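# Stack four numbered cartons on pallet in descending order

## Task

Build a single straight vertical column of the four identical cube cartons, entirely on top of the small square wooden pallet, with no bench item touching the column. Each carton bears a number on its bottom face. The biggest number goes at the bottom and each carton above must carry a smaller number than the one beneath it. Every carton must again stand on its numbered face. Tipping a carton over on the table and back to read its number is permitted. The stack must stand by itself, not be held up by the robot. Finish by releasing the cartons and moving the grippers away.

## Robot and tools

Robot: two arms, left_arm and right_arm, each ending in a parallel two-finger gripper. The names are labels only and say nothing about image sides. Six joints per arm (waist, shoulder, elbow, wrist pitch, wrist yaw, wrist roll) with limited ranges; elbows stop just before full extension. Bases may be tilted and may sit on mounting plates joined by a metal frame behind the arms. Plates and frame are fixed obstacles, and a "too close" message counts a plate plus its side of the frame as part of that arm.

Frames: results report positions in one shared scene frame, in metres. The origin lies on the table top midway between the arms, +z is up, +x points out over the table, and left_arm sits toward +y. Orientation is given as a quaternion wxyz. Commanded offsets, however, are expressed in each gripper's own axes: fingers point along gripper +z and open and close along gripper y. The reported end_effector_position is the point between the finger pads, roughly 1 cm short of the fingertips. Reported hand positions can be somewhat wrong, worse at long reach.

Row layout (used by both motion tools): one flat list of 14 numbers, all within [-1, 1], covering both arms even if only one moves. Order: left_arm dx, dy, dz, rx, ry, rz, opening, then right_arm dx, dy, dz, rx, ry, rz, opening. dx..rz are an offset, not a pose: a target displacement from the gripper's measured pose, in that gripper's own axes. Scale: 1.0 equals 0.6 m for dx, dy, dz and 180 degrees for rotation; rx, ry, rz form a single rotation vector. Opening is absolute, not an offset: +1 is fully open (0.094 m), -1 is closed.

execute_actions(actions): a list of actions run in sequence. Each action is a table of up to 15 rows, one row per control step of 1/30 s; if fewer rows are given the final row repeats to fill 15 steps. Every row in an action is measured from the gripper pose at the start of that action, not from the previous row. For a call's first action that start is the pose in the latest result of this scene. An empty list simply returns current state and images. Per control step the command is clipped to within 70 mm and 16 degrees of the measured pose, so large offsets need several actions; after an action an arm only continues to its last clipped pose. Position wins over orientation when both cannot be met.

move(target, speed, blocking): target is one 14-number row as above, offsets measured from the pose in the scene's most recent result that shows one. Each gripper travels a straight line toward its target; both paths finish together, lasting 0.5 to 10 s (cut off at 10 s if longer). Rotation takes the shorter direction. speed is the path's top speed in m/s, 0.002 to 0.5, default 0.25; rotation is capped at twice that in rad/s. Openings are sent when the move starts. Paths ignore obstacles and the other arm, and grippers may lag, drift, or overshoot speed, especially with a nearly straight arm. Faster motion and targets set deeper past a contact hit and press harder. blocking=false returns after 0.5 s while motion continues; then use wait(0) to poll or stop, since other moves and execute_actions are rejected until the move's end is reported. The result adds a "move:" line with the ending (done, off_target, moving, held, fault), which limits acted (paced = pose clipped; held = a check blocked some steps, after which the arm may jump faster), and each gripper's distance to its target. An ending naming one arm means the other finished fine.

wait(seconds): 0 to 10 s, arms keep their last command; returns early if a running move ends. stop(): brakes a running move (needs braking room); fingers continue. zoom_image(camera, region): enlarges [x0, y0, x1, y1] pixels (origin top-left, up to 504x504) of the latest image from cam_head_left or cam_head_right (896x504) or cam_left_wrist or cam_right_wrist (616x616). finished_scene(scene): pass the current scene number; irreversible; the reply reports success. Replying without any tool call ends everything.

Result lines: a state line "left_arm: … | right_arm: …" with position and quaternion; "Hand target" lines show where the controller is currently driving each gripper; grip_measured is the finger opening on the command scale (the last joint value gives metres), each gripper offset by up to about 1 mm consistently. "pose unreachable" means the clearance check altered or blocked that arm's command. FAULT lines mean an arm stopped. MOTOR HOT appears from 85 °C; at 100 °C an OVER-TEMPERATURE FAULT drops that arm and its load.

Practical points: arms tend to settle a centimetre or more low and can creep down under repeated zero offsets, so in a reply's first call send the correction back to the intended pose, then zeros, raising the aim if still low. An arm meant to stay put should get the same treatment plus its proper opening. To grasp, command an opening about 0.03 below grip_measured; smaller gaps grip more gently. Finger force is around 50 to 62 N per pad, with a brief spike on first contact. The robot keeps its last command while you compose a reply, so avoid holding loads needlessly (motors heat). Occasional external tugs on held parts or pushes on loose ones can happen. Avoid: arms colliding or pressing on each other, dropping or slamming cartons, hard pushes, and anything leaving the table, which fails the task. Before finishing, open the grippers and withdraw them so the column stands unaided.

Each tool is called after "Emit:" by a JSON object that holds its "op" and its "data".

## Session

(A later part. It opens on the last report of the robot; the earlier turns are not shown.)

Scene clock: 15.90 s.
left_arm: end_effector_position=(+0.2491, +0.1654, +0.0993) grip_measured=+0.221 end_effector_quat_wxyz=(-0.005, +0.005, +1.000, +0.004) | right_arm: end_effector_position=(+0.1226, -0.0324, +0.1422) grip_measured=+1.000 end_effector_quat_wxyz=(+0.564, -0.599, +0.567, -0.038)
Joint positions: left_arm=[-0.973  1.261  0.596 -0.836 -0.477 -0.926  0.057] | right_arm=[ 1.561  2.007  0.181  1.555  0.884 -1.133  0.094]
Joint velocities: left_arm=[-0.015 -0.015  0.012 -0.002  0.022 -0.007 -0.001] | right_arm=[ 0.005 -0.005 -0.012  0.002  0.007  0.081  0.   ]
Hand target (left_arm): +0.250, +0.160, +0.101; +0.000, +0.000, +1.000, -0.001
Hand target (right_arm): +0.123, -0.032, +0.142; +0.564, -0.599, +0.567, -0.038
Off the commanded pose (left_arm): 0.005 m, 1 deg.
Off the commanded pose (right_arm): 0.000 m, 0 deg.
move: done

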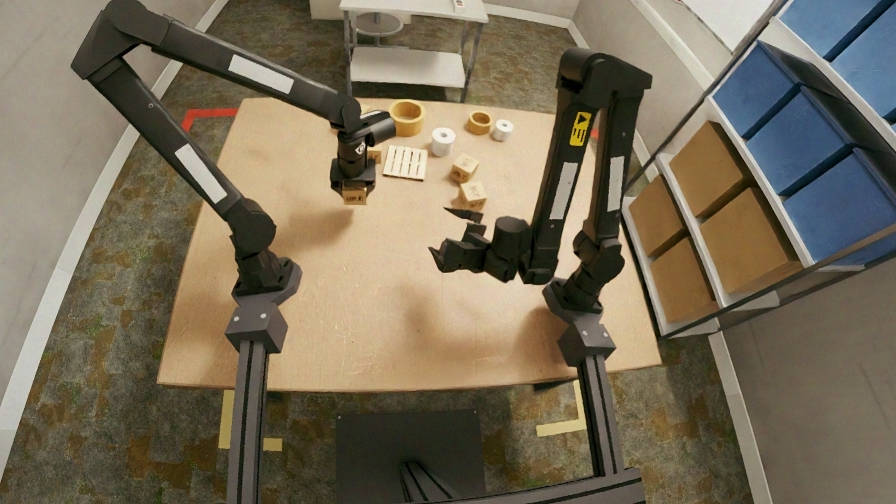

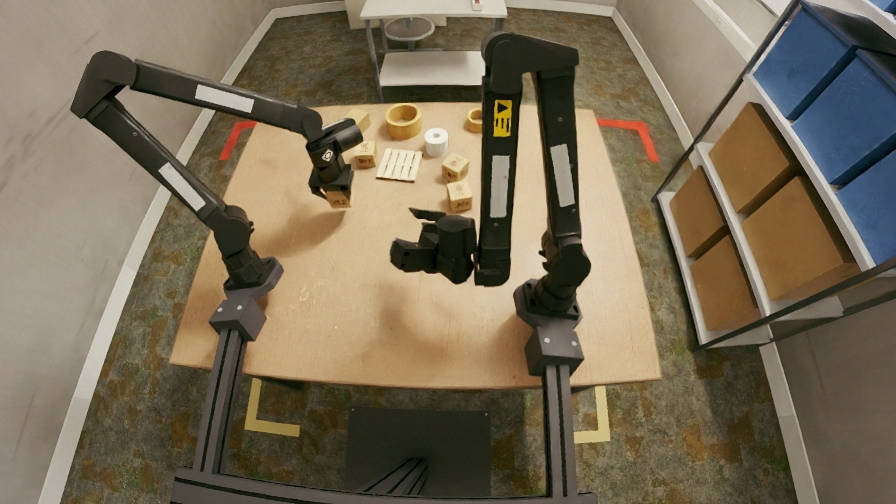

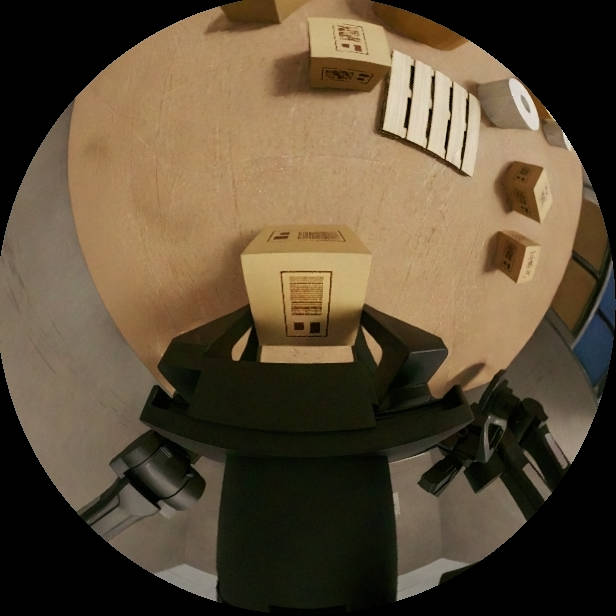

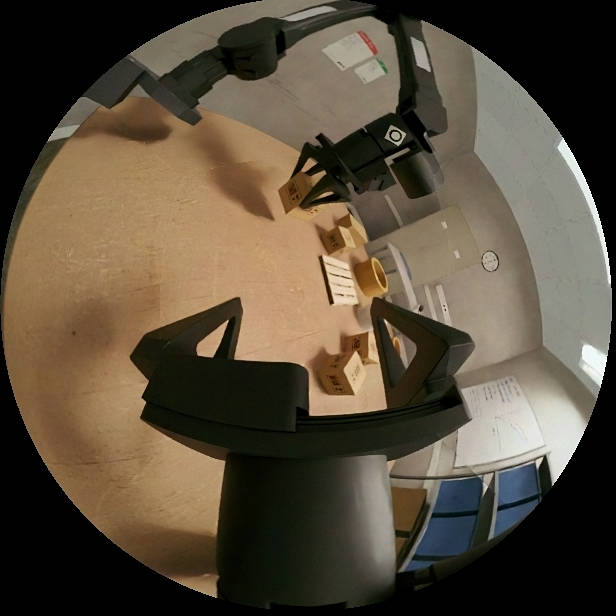

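Emit:
{"op": "move", "data": {"target": [0,0,0.104,0.003,-0.003,0,0.18,0,0,0,0,0,0,1], "speed": 0.08}}

Emit:
{"op": "execute_actions", "data": {"actions": [[[0,0,0,0,0,0,1,0,0,0,0,0,0,1]]]}}

Emit:
{"op": "move", "data": {"target": [-0.015,-0.01,-0.12,0,0,0,1,0,0,0,0,0,0,1]}}

Emit:
{"op": "move", "data": {"target": [-0.335,-0.07,-0.03,0.008,-0.005,-0.02,1,0,0,0,0,0,0,1]}}

Scene clock: 17.37 s.
left_arm: end_effector_position=(+0.2472, +0.1664, +0.0393) grip_measured=+0.221 end_effector_quat_wxyz=(-0.001, +0.000, +1.000, +0.000) | right_arm: end_effector_position=(+0.1226, -0.0324, +0.1422) grip_measured=+1.000 end_effector_quat_wxyz=(+0.564, -0.599, +0.567, -0.038)
Joint positions: left_arm=[-0.879  1.401  0.524 -0.563 -0.47  -0.822  0.057] | right_arm=[ 1.561  2.007  0.181  1.555  0.884 -1.133  0.094]
Joint velocities: left_arm=[-0.005 -0.005 -0.017 -0.007 -0.007 -0.022 -0.001] | right_arm=[-0.005 -0.005 -0.007 -0.007  0.022  0.081  0.   ]
Hand target (left_arm): +0.248, +0.165, +0.037; -0.001, +0.004, +1.000, -0.001
Hand target (right_arm): +0.123, -0.032, +0.142; +0.564, -0.599, +0.567, -0.038
Off the commanded pose (left_arm): 0.003 m, 0 deg.
Off the commanded pose (right_arm): 0.000 m, 0 deg.
move: done

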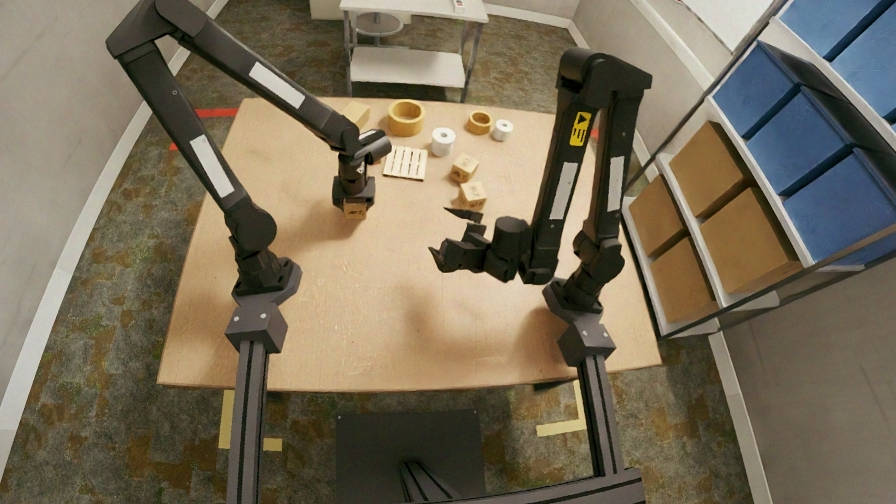

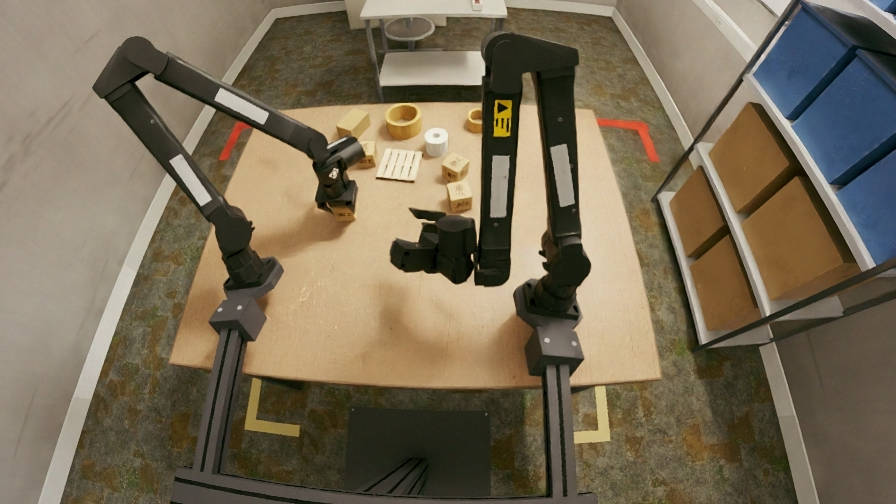

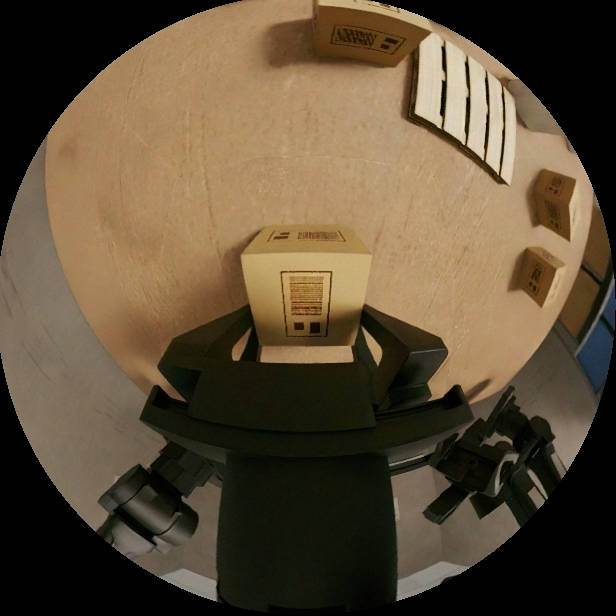

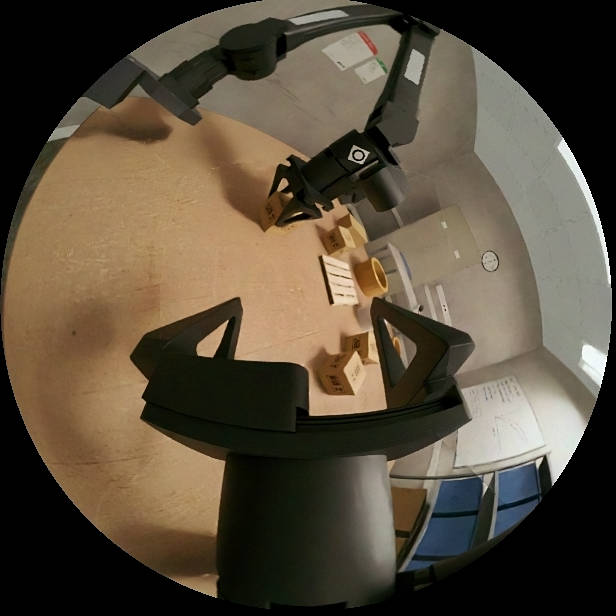

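Scene clock: 17.87 s.
left_arm: end_effector_position=(+0.2472, +0.1664, +0.0393) grip_measured=+1.000 end_effector_quat_wxyz=(-0.001, +0.001, +1.000, +0.000) | right_arm: end_effector_position=(+0.1226, -0.0324, +0.1422) grip_measured=+1.000 end_effector_quat_wxyz=(+0.564, -0.599, +0.567, -0.038)
Joint positions: left_arm=[-0.879  1.401  0.524 -0.563 -0.47  -0.822  0.094] | right_arm=[ 1.561  2.007  0.181  1.555  0.884 -1.133  0.094]
Joint velocities: left_arm=[-0.005  0.005  0.012  0.007 -0.066  0.007  0.   ] | right_arm=[-0.015  0.005 -0.007  0.002  0.007 -0.022  0.   ]
Hand target (left_arm): +0.247, +0.166, +0.039; -0.001, +0.001, +1.000, +0.000
Hand target (right_arm): +0.123, -0.032, +0.142; +0.564, -0.599, +0.567, -0.038
Off the commanded pose (left_arm): 0.000 m, 0 deg.
Off the commanded pose (right_arm): 0.000 m, 0 deg.

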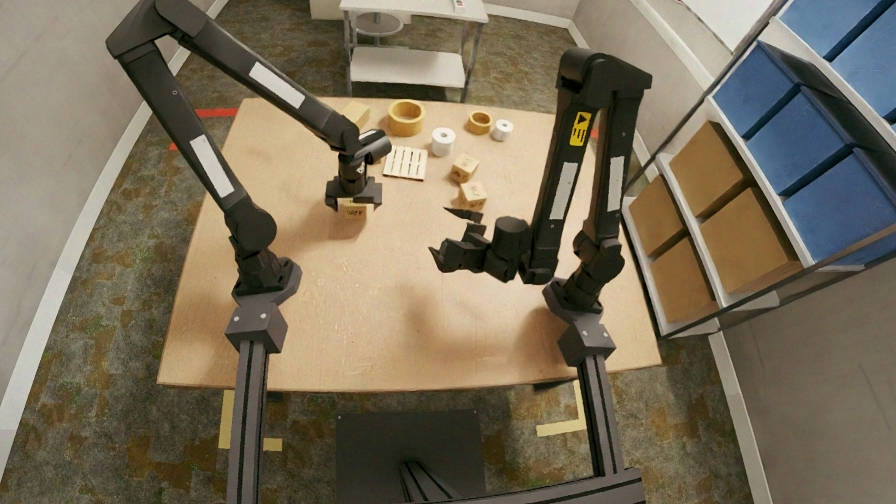

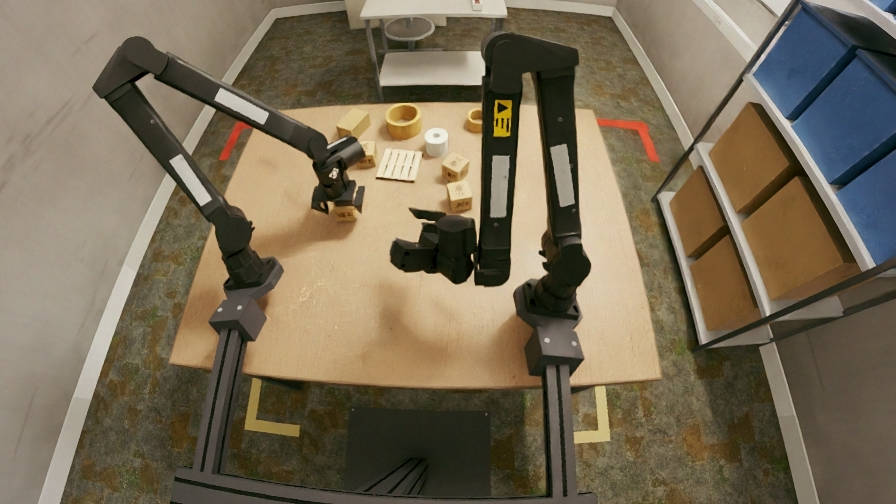

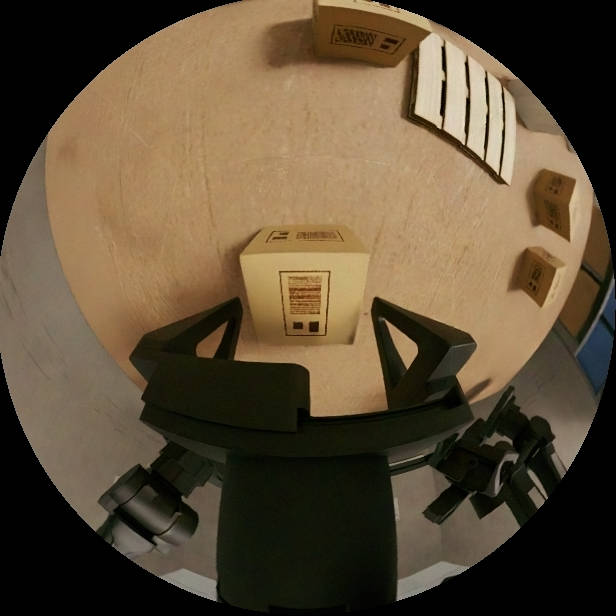

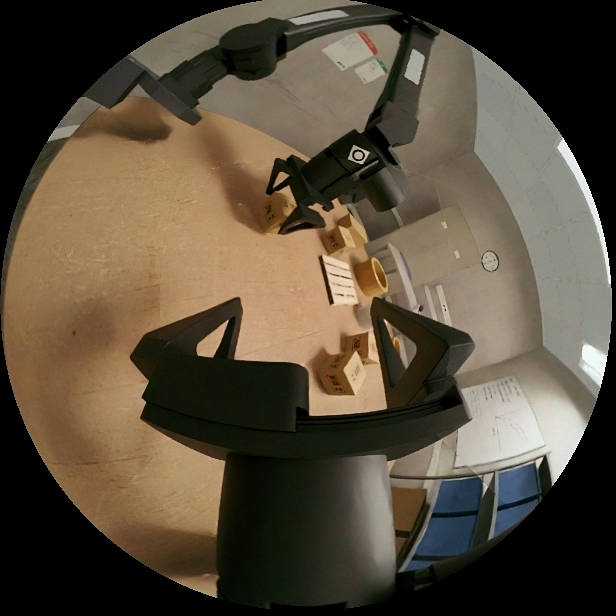

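Scene clock: 18.73 s.
left_arm: end_effector_position=(+0.2492, +0.1670, +0.1044) grip_measured=+1.000 end_effector_quat_wxyz=(-0.006, +0.009, +1.000, +0.006) | right_arm: end_effector_position=(+0.1226, -0.0324, +0.1422) grip_measured=+1.000 end_effector_quat_wxyz=(+0.564, -0.599, +0.567, -0.038)
Joint positions: left_arm=[-0.979  1.25   0.603 -0.862 -0.478 -0.927  0.094] | right_arm=[ 1.561  2.007  0.181  1.555  0.884 -1.133  0.094]
Joint velocities: left_arm=[ 0.005  0.005  0.002 -0.007  0.022  0.022  0.   ] | right_arm=[-0.005 -0.015 -0.002 -0.017 -0.022  0.007  0.   ]
Hand target (left_arm): +0.256, +0.161, +0.111; -0.000, +0.000, +1.000, +0.000
Hand target (right_arm): +0.123, -0.032, +0.142; +0.564, -0.599, +0.567, -0.038
Off the commanded pose (left_arm): 0.012 m, 1 deg.
Off the commanded pose (right_arm): 0.000 m, 0 deg.
move: off_target (left_arm)

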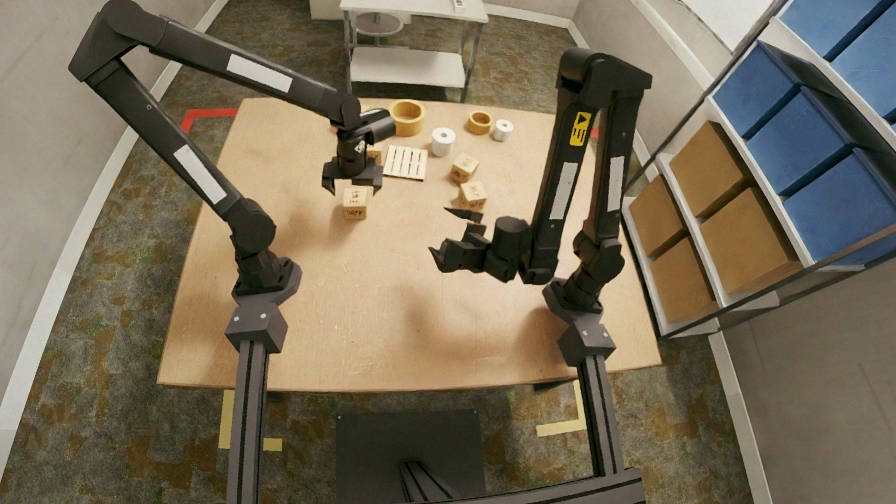

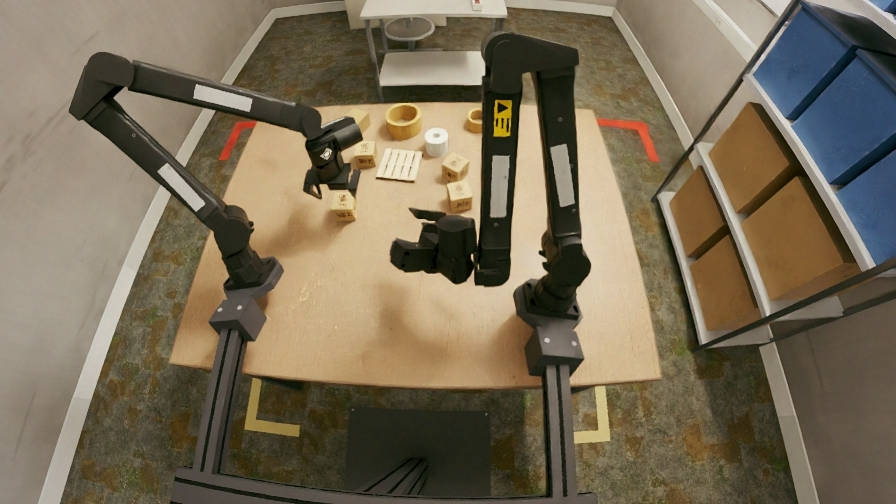

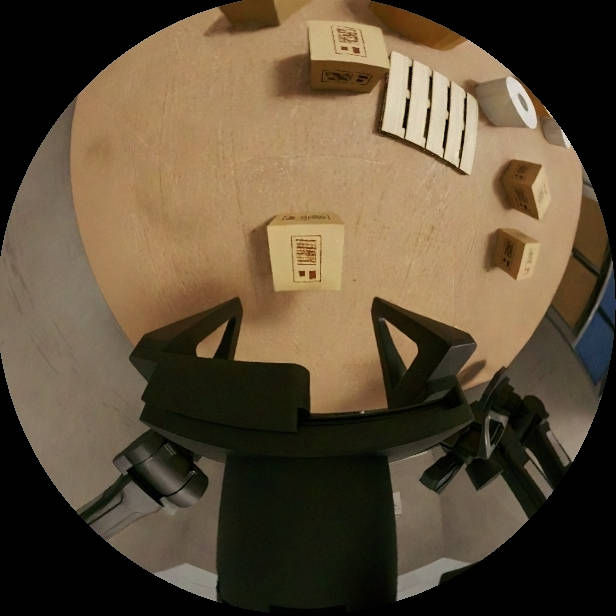

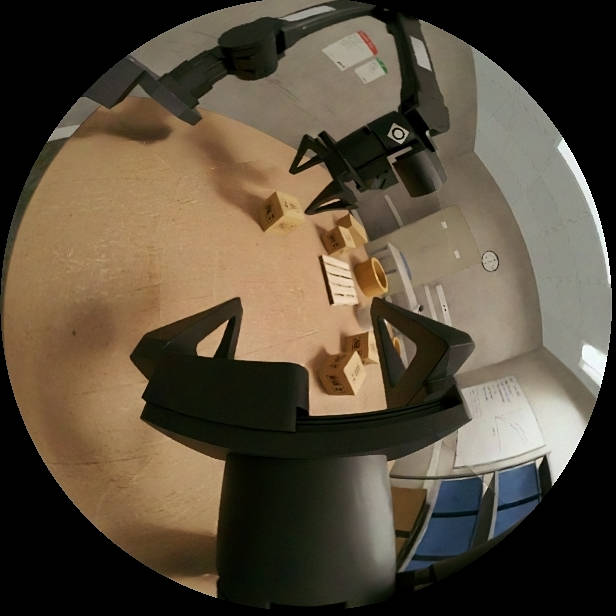

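Scene clock: 20.03 s.
left_arm: end_effector_position=(+0.4418, +0.1252, +0.1193) grip_measured=+1.000 end_effector_quat_wxyz=(+0.002, -0.028, +1.000, -0.006) | right_arm: end_effector_position=(+0.1226, -0.0324, +0.1422) grip_measured=+1.000 end_effector_quat_wxyz=(+0.564, -0.599, +0.567, -0.038)
Joint positions: left_arm=[-0.721  1.489  1.088 -0.949 -0.436 -0.701  0.094] | right_arm=[ 1.561  2.007  0.181  1.555  0.884 -1.133  0.094]
Joint velocities: left_arm=[-0.005  0.005 -0.017 -0.007  0.095 -0.007  0.   ] | right_arm=[ 0.005 -0.005 -0.012 -0.002  0.081 -0.007  0.   ]
Hand target (left_arm): +0.449, +0.121, +0.119; +0.000, -0.023, +1.000, -0.007
Hand target (right_arm): +0.123, -0.032, +0.142; +0.564, -0.599, +0.567, -0.038
Off the commanded pose (left_arm): 0.009 m, 1 deg.
Off the commanded pose (right_arm): 0.000 m, 0 deg.
move: done

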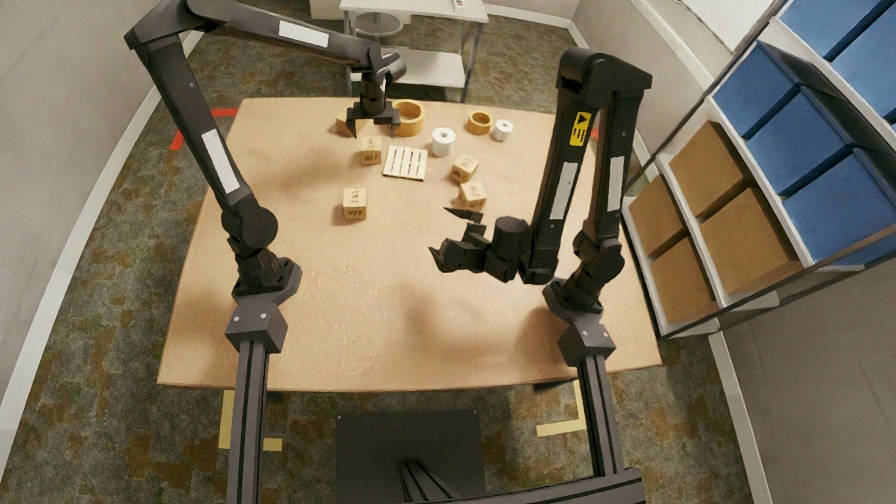

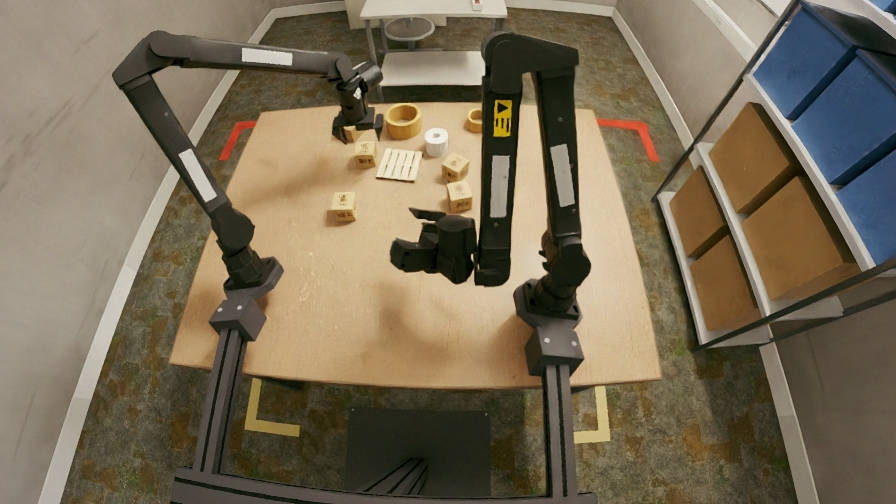

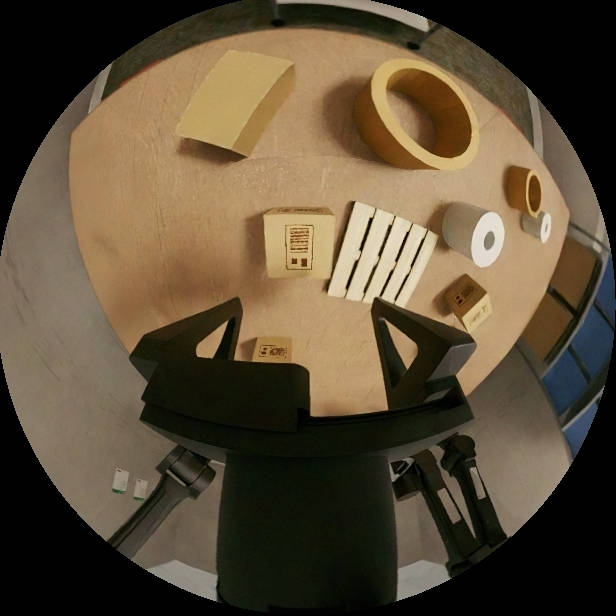

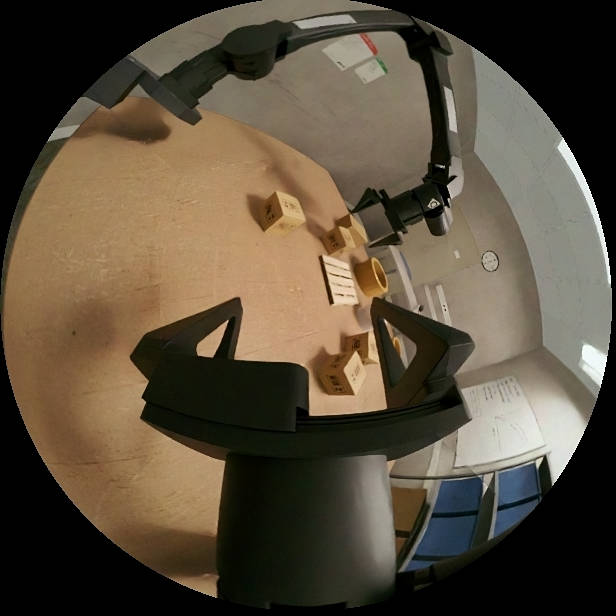

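Emit:
{"op": "move", "data": {"target": [-0.004,0.012,0.134,-0.004,0,0.012,1,0,0,0,0,0,0,1], "speed": 0.1}}

Emit:
{"op": "execute_actions", "data": {"actions": [[[0,0,0,0,0,0,0.18,0,0,0,0,0,0,1]]]}}

Emit:
{"op": "move", "data": {"target": [-0.015,-0.01,-0.1,0,0,0,0.18,0,0,0,0,0,0,1]}}

Emit:
{"op": "move", "data": {"target": [0.28,-0.1,-0.28,0.15,0.22,0,0.18,0,0,0,0,0,0,1], "speed": 0.35}}

Emit:
{"op": "zoom_image", "data": {"camera": "cam_right_wrist", "region": [350,130,490,270]}}

Scene clock: 21.53 s.
left_arm: end_effector_position=(+0.4435, +0.1315, +0.0447) grip_measured=+1.000 end_effector_quat_wxyz=(+0.003, -0.014, +1.000, -0.000) | right_arm: end_effector_position=(+0.1226, -0.0324, +0.1422) grip_measured=+1.000 end_effector_quat_wxyz=(+0.564, -0.599, +0.567, -0.038)
Joint positions: left_arm=[-0.64   1.601  1.026 -0.744 -0.428 -0.588  0.094] | right_arm=[ 1.561  2.007  0.181  1.555  0.884 -1.133  0.094]
Joint velocities: left_arm=[-0.015 -0.005 -0.017 -0.007 -0.066  0.007  0.   ] | right_arm=[-0.015 -0.005  0.012 -0.002 -0.007  0.051  0.   ]
Hand target (left_arm): +0.444, +0.131, +0.039; +0.001, -0.009, +1.000, -0.000
Hand target (right_arm): +0.123, -0.032, +0.142; +0.564, -0.599, +0.567, -0.038
Off the commanded pose (left_arm): 0.006 m, 1 deg.
Off the commanded pose (right_arm): 0.000 m, 0 deg.
move: done

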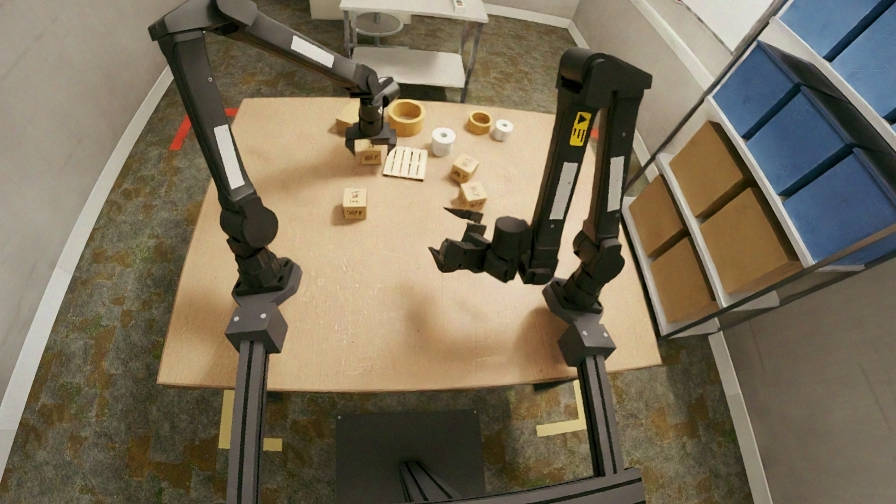

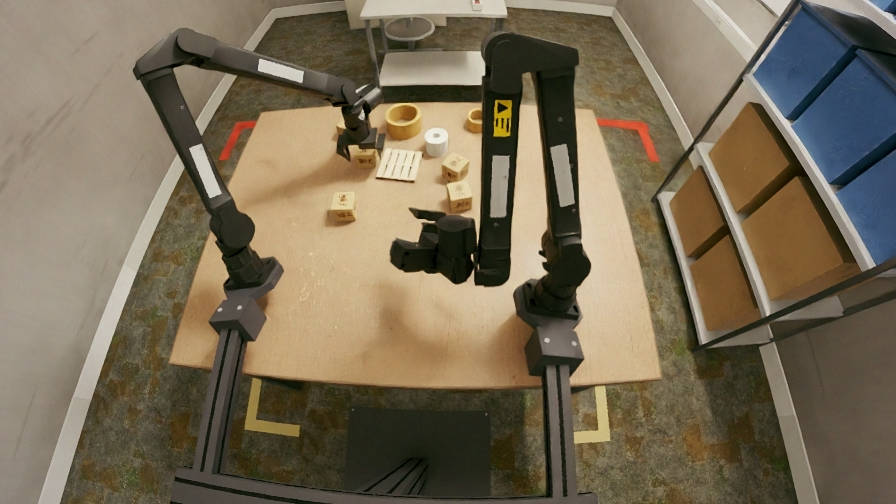

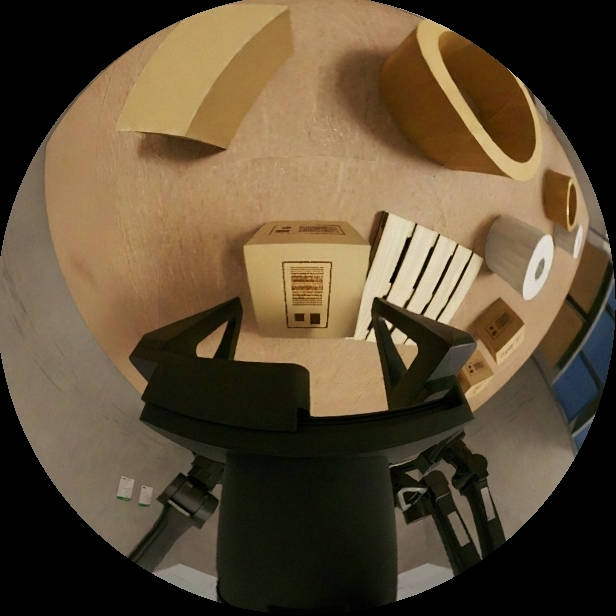

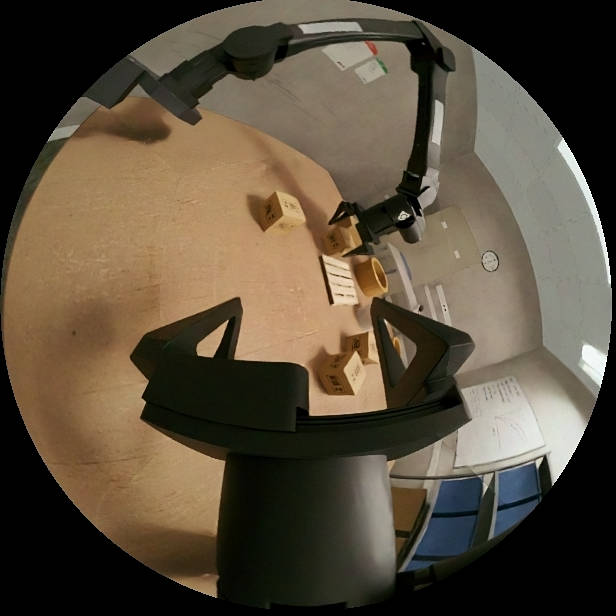

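Scene clock: 22.03 s.
left_arm: end_effector_position=(+0.4435, +0.1315, +0.0447) grip_measured=+0.219 end_effector_quat_wxyz=(+0.003, -0.014, +1.000, -0.000) | right_arm: end_effector_position=(+0.1226, -0.0324, +0.1422) grip_measured=+1.000 end_effector_quat_wxyz=(+0.564, -0.599, +0.567, -0.038)
Joint positions: left_arm=[-0.64   1.601  1.026 -0.744 -0.428 -0.588  0.057] | right_arm=[ 1.561  2.007  0.181  1.555  0.884 -1.133  0.094]
Joint velocities: left_arm=[ 0.005 -0.005 -0.017 -0.017 -0.022 -0.081 -0.   ] | right_arm=[ 0.015 -0.015 -0.022  0.002 -0.037  0.007  0.   ]
Hand target (left_arm): +0.443, +0.132, +0.045; +0.003, -0.014, +1.000, -0.000
Hand target (right_arm): +0.123, -0.032, +0.142; +0.564, -0.599, +0.567, -0.038
Off the commanded pose (left_arm): 0.000 m, 0 deg.
Off the commanded pose (right_arm): 0.000 m, 0 deg.

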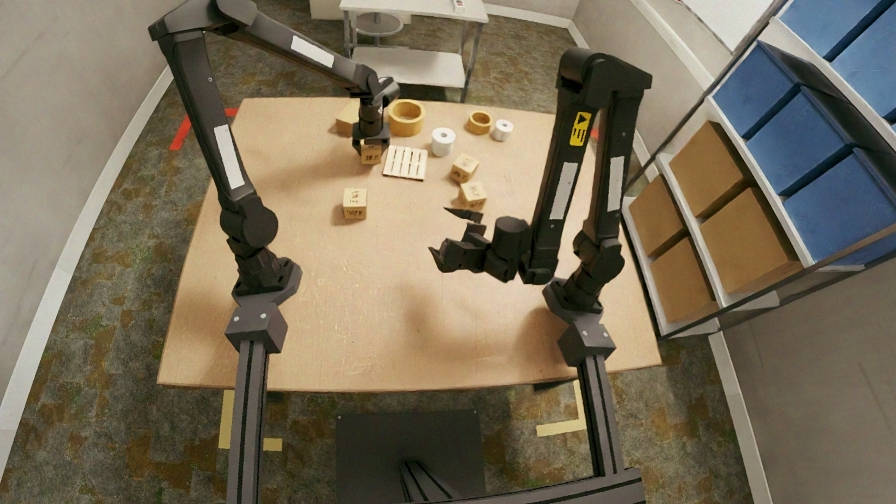

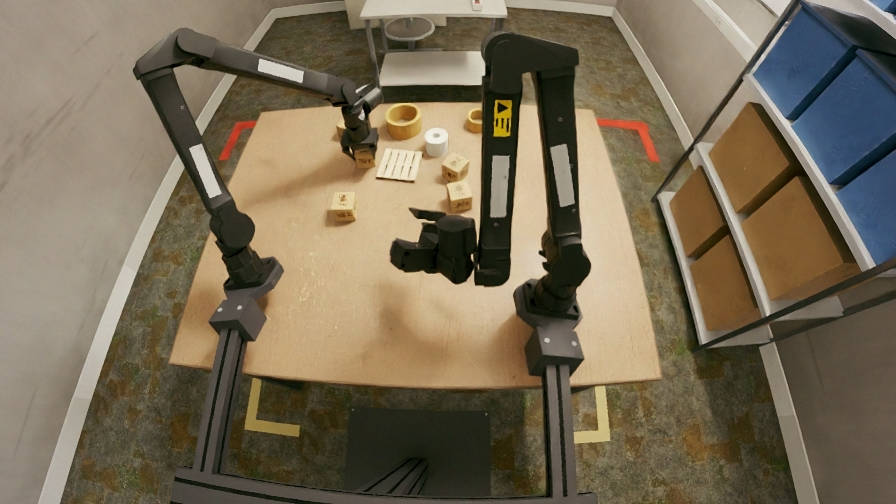

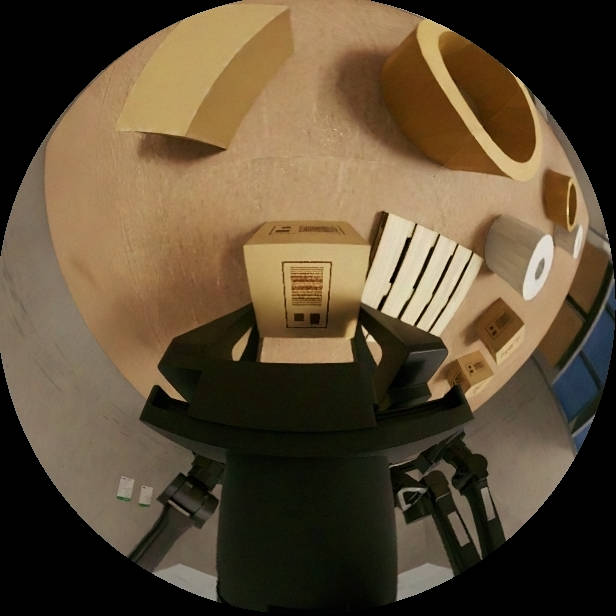

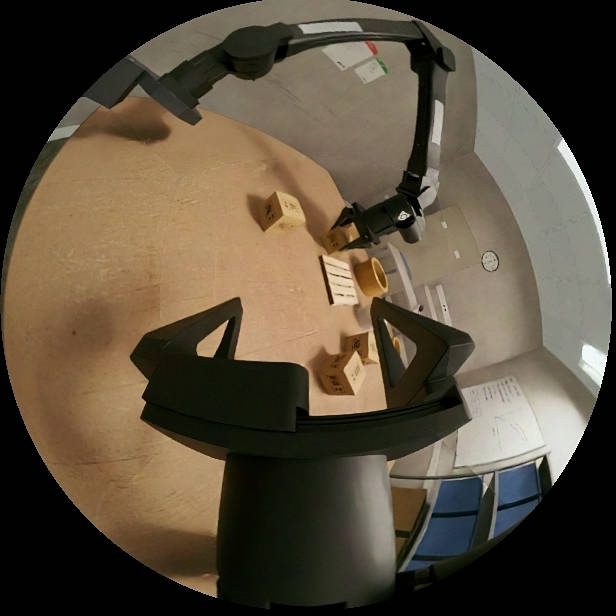

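Scene clock: 22.90 s.
left_arm: end_effector_position=(+0.4390, +0.1310, +0.0903) grip_measured=+0.219 end_effector_quat_wxyz=(-0.011, -0.003, +1.000, +0.009) | right_arm: end_effector_position=(+0.1226, -0.0324, +0.1422) grip_measured=+1.000 end_effector_quat_wxyz=(+0.564, -0.599, +0.567, -0.038)
Joint positions: left_arm=[-0.69   1.538  1.073 -0.912 -0.439 -0.635  0.057] | right_arm=[ 1.561  2.007  0.181  1.555  0.884 -1.133  0.094]
Joint velocities: left_arm=[-0.005  0.005 -0.007 -0.012 -0.051 -0.022  0.001] | right_arm=[ 0.005 -0.015 -0.017 -0.007 -0.007  0.037  0.   ]
Hand target (left_arm): +0.452, +0.126, +0.105; +0.003, -0.014, +1.000, -0.000
Hand target (right_arm): +0.123, -0.032, +0.142; +0.564, -0.599, +0.567, -0.038
Off the commanded pose (left_arm): 0.020 m, 2 deg.
Off the commanded pose (right_arm): 0.000 m, 0 deg.
move: off_target (left_arm)

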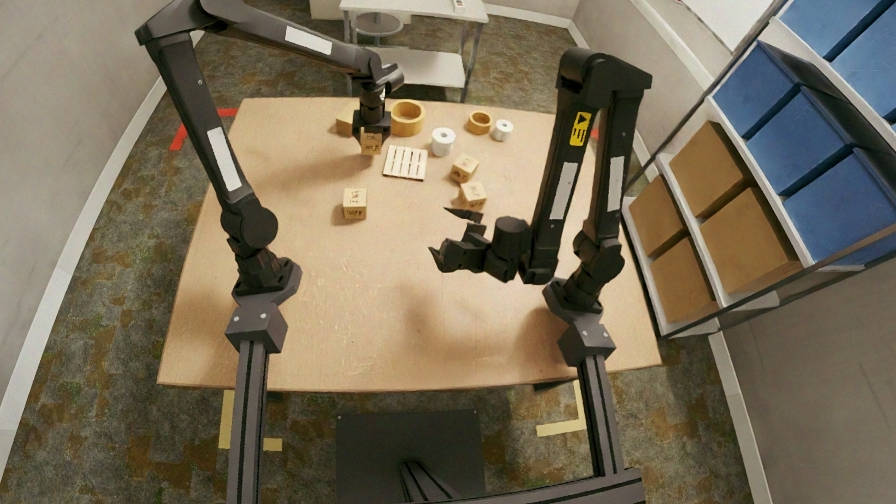

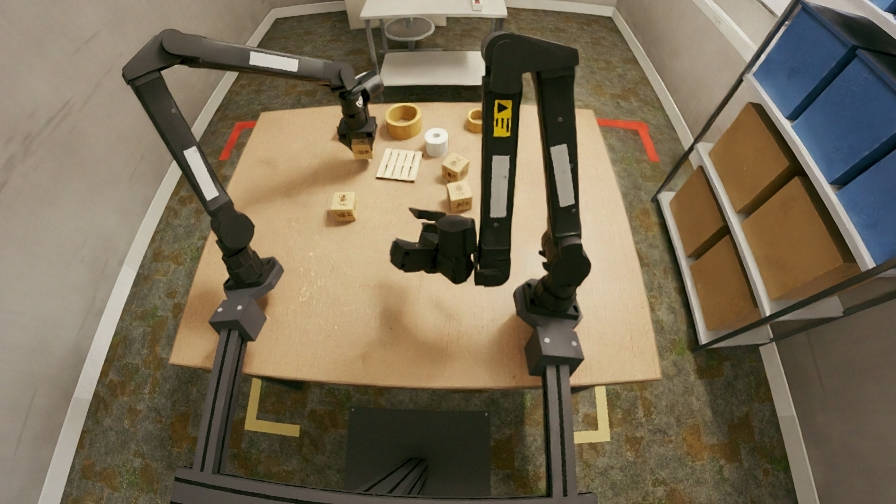

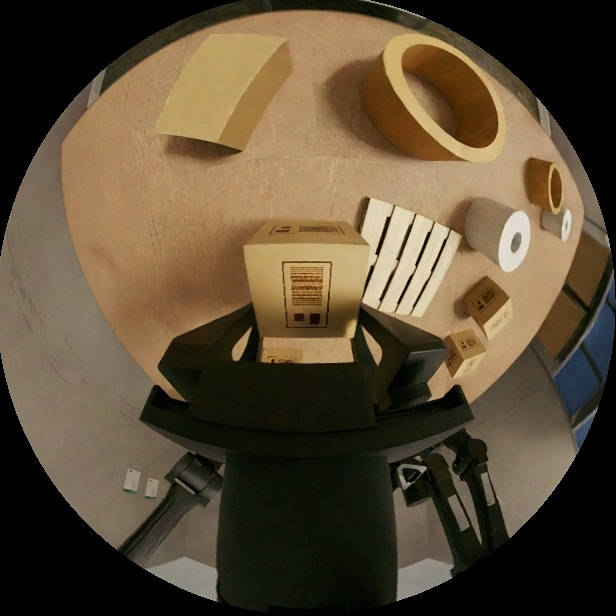

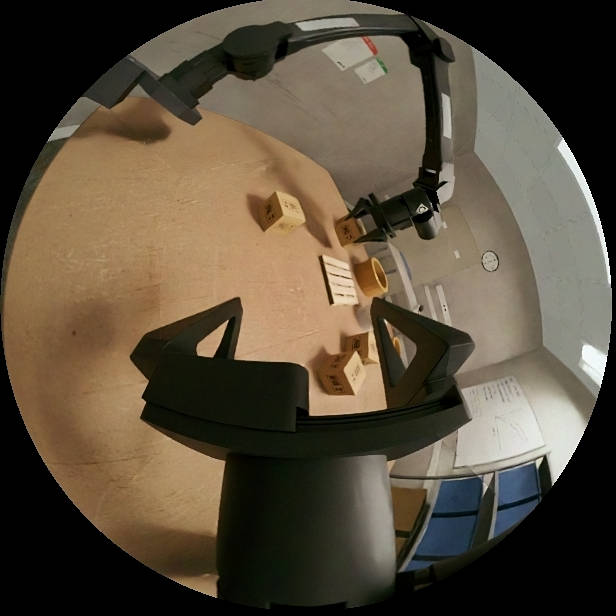

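Scene clock: 24.70 s.
left_arm: end_effector_position=(+0.2750, +0.0662, +0.2513) grip_measured=+0.219 end_effector_quat_wxyz=(-0.345, -0.005, +0.913, -0.216) | right_arm: end_effector_position=(+0.1226, -0.0324, +0.1422) grip_measured=+1.000 end_effector_quat_wxyz=(+0.564, -0.599, +0.567, -0.038)
Joint positions: left_arm=[-0.881  1.347  1.067 -1.303  0.356 -0.845  0.057] | right_arm=[ 1.561  2.007  0.181  1.555  0.884 -1.133  0.094]
Joint velocities: left_arm=[ 0.005 -0.015 -0.002 -0.017  0.095 -0.081  0.001] | right_arm=[ 0.015  0.005 -0.002 -0.002 -0.022  0.037  0.   ]
Hand target (left_arm): +0.275, +0.068, +0.260; -0.344, -0.008, +0.913, -0.221
Hand target (right_arm): +0.123, -0.032, +0.142; +0.564, -0.599, +0.567, -0.038
Off the commanded pose (left_arm): 0.010 m, 1 deg.
Off the commanded pose (right_arm): 0.000 m, 0 deg.
move: done

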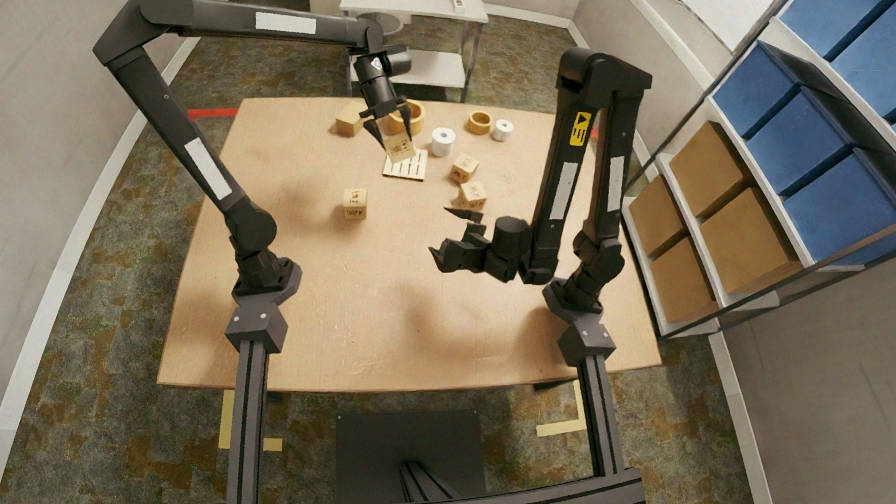

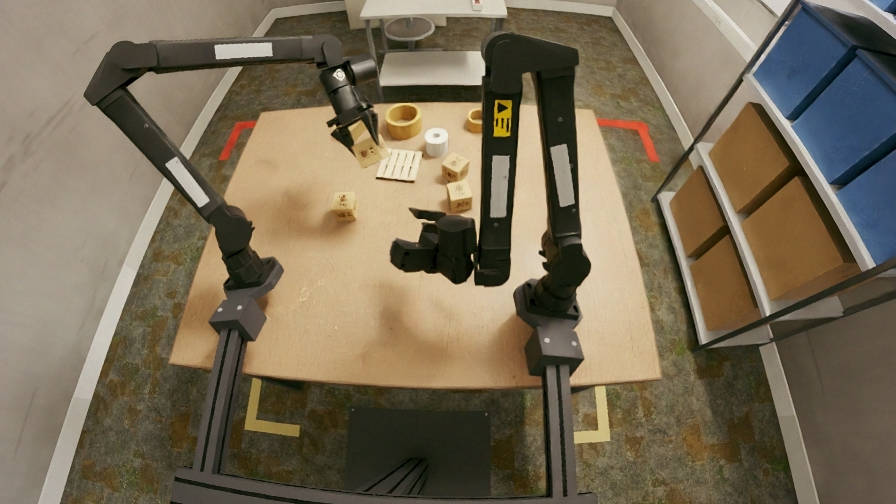

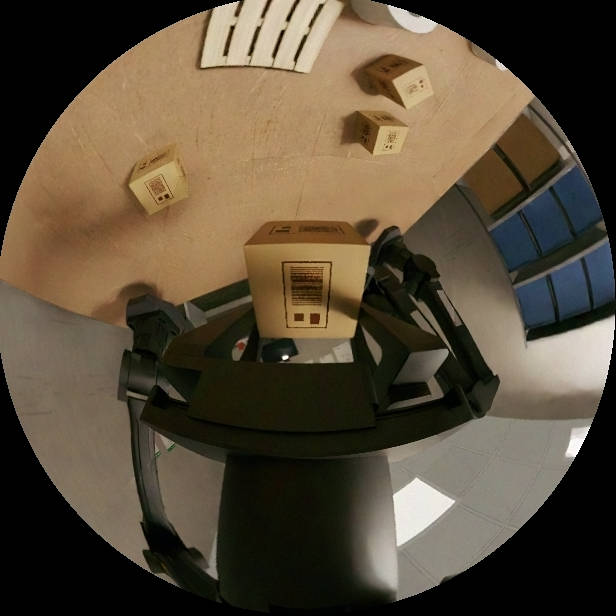

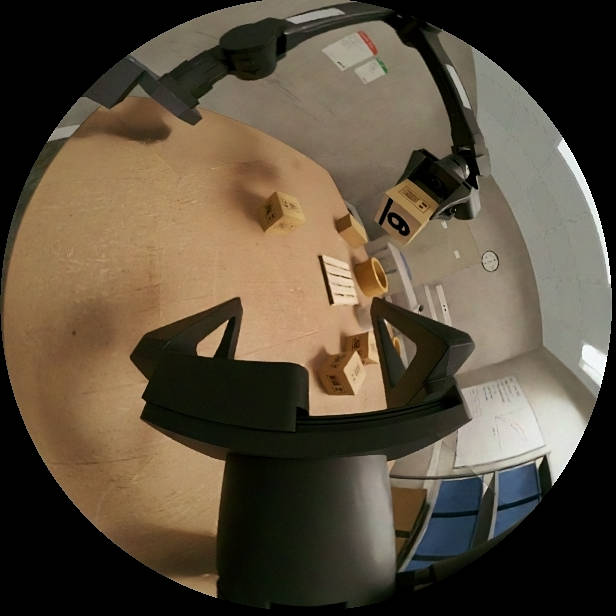

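Region (350, 130, 490, 270) of cam_right_wrist's 616x616 image, scaled by 3.600, with more detail than that image has.

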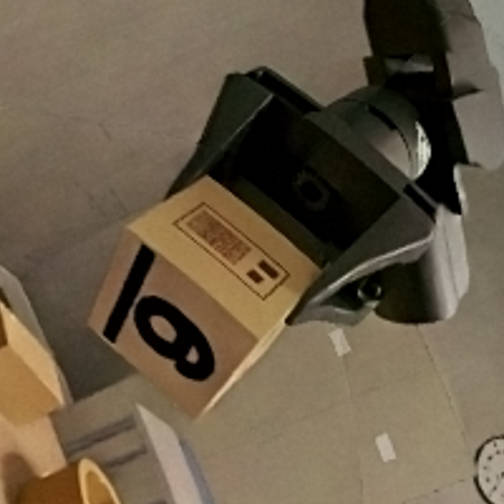

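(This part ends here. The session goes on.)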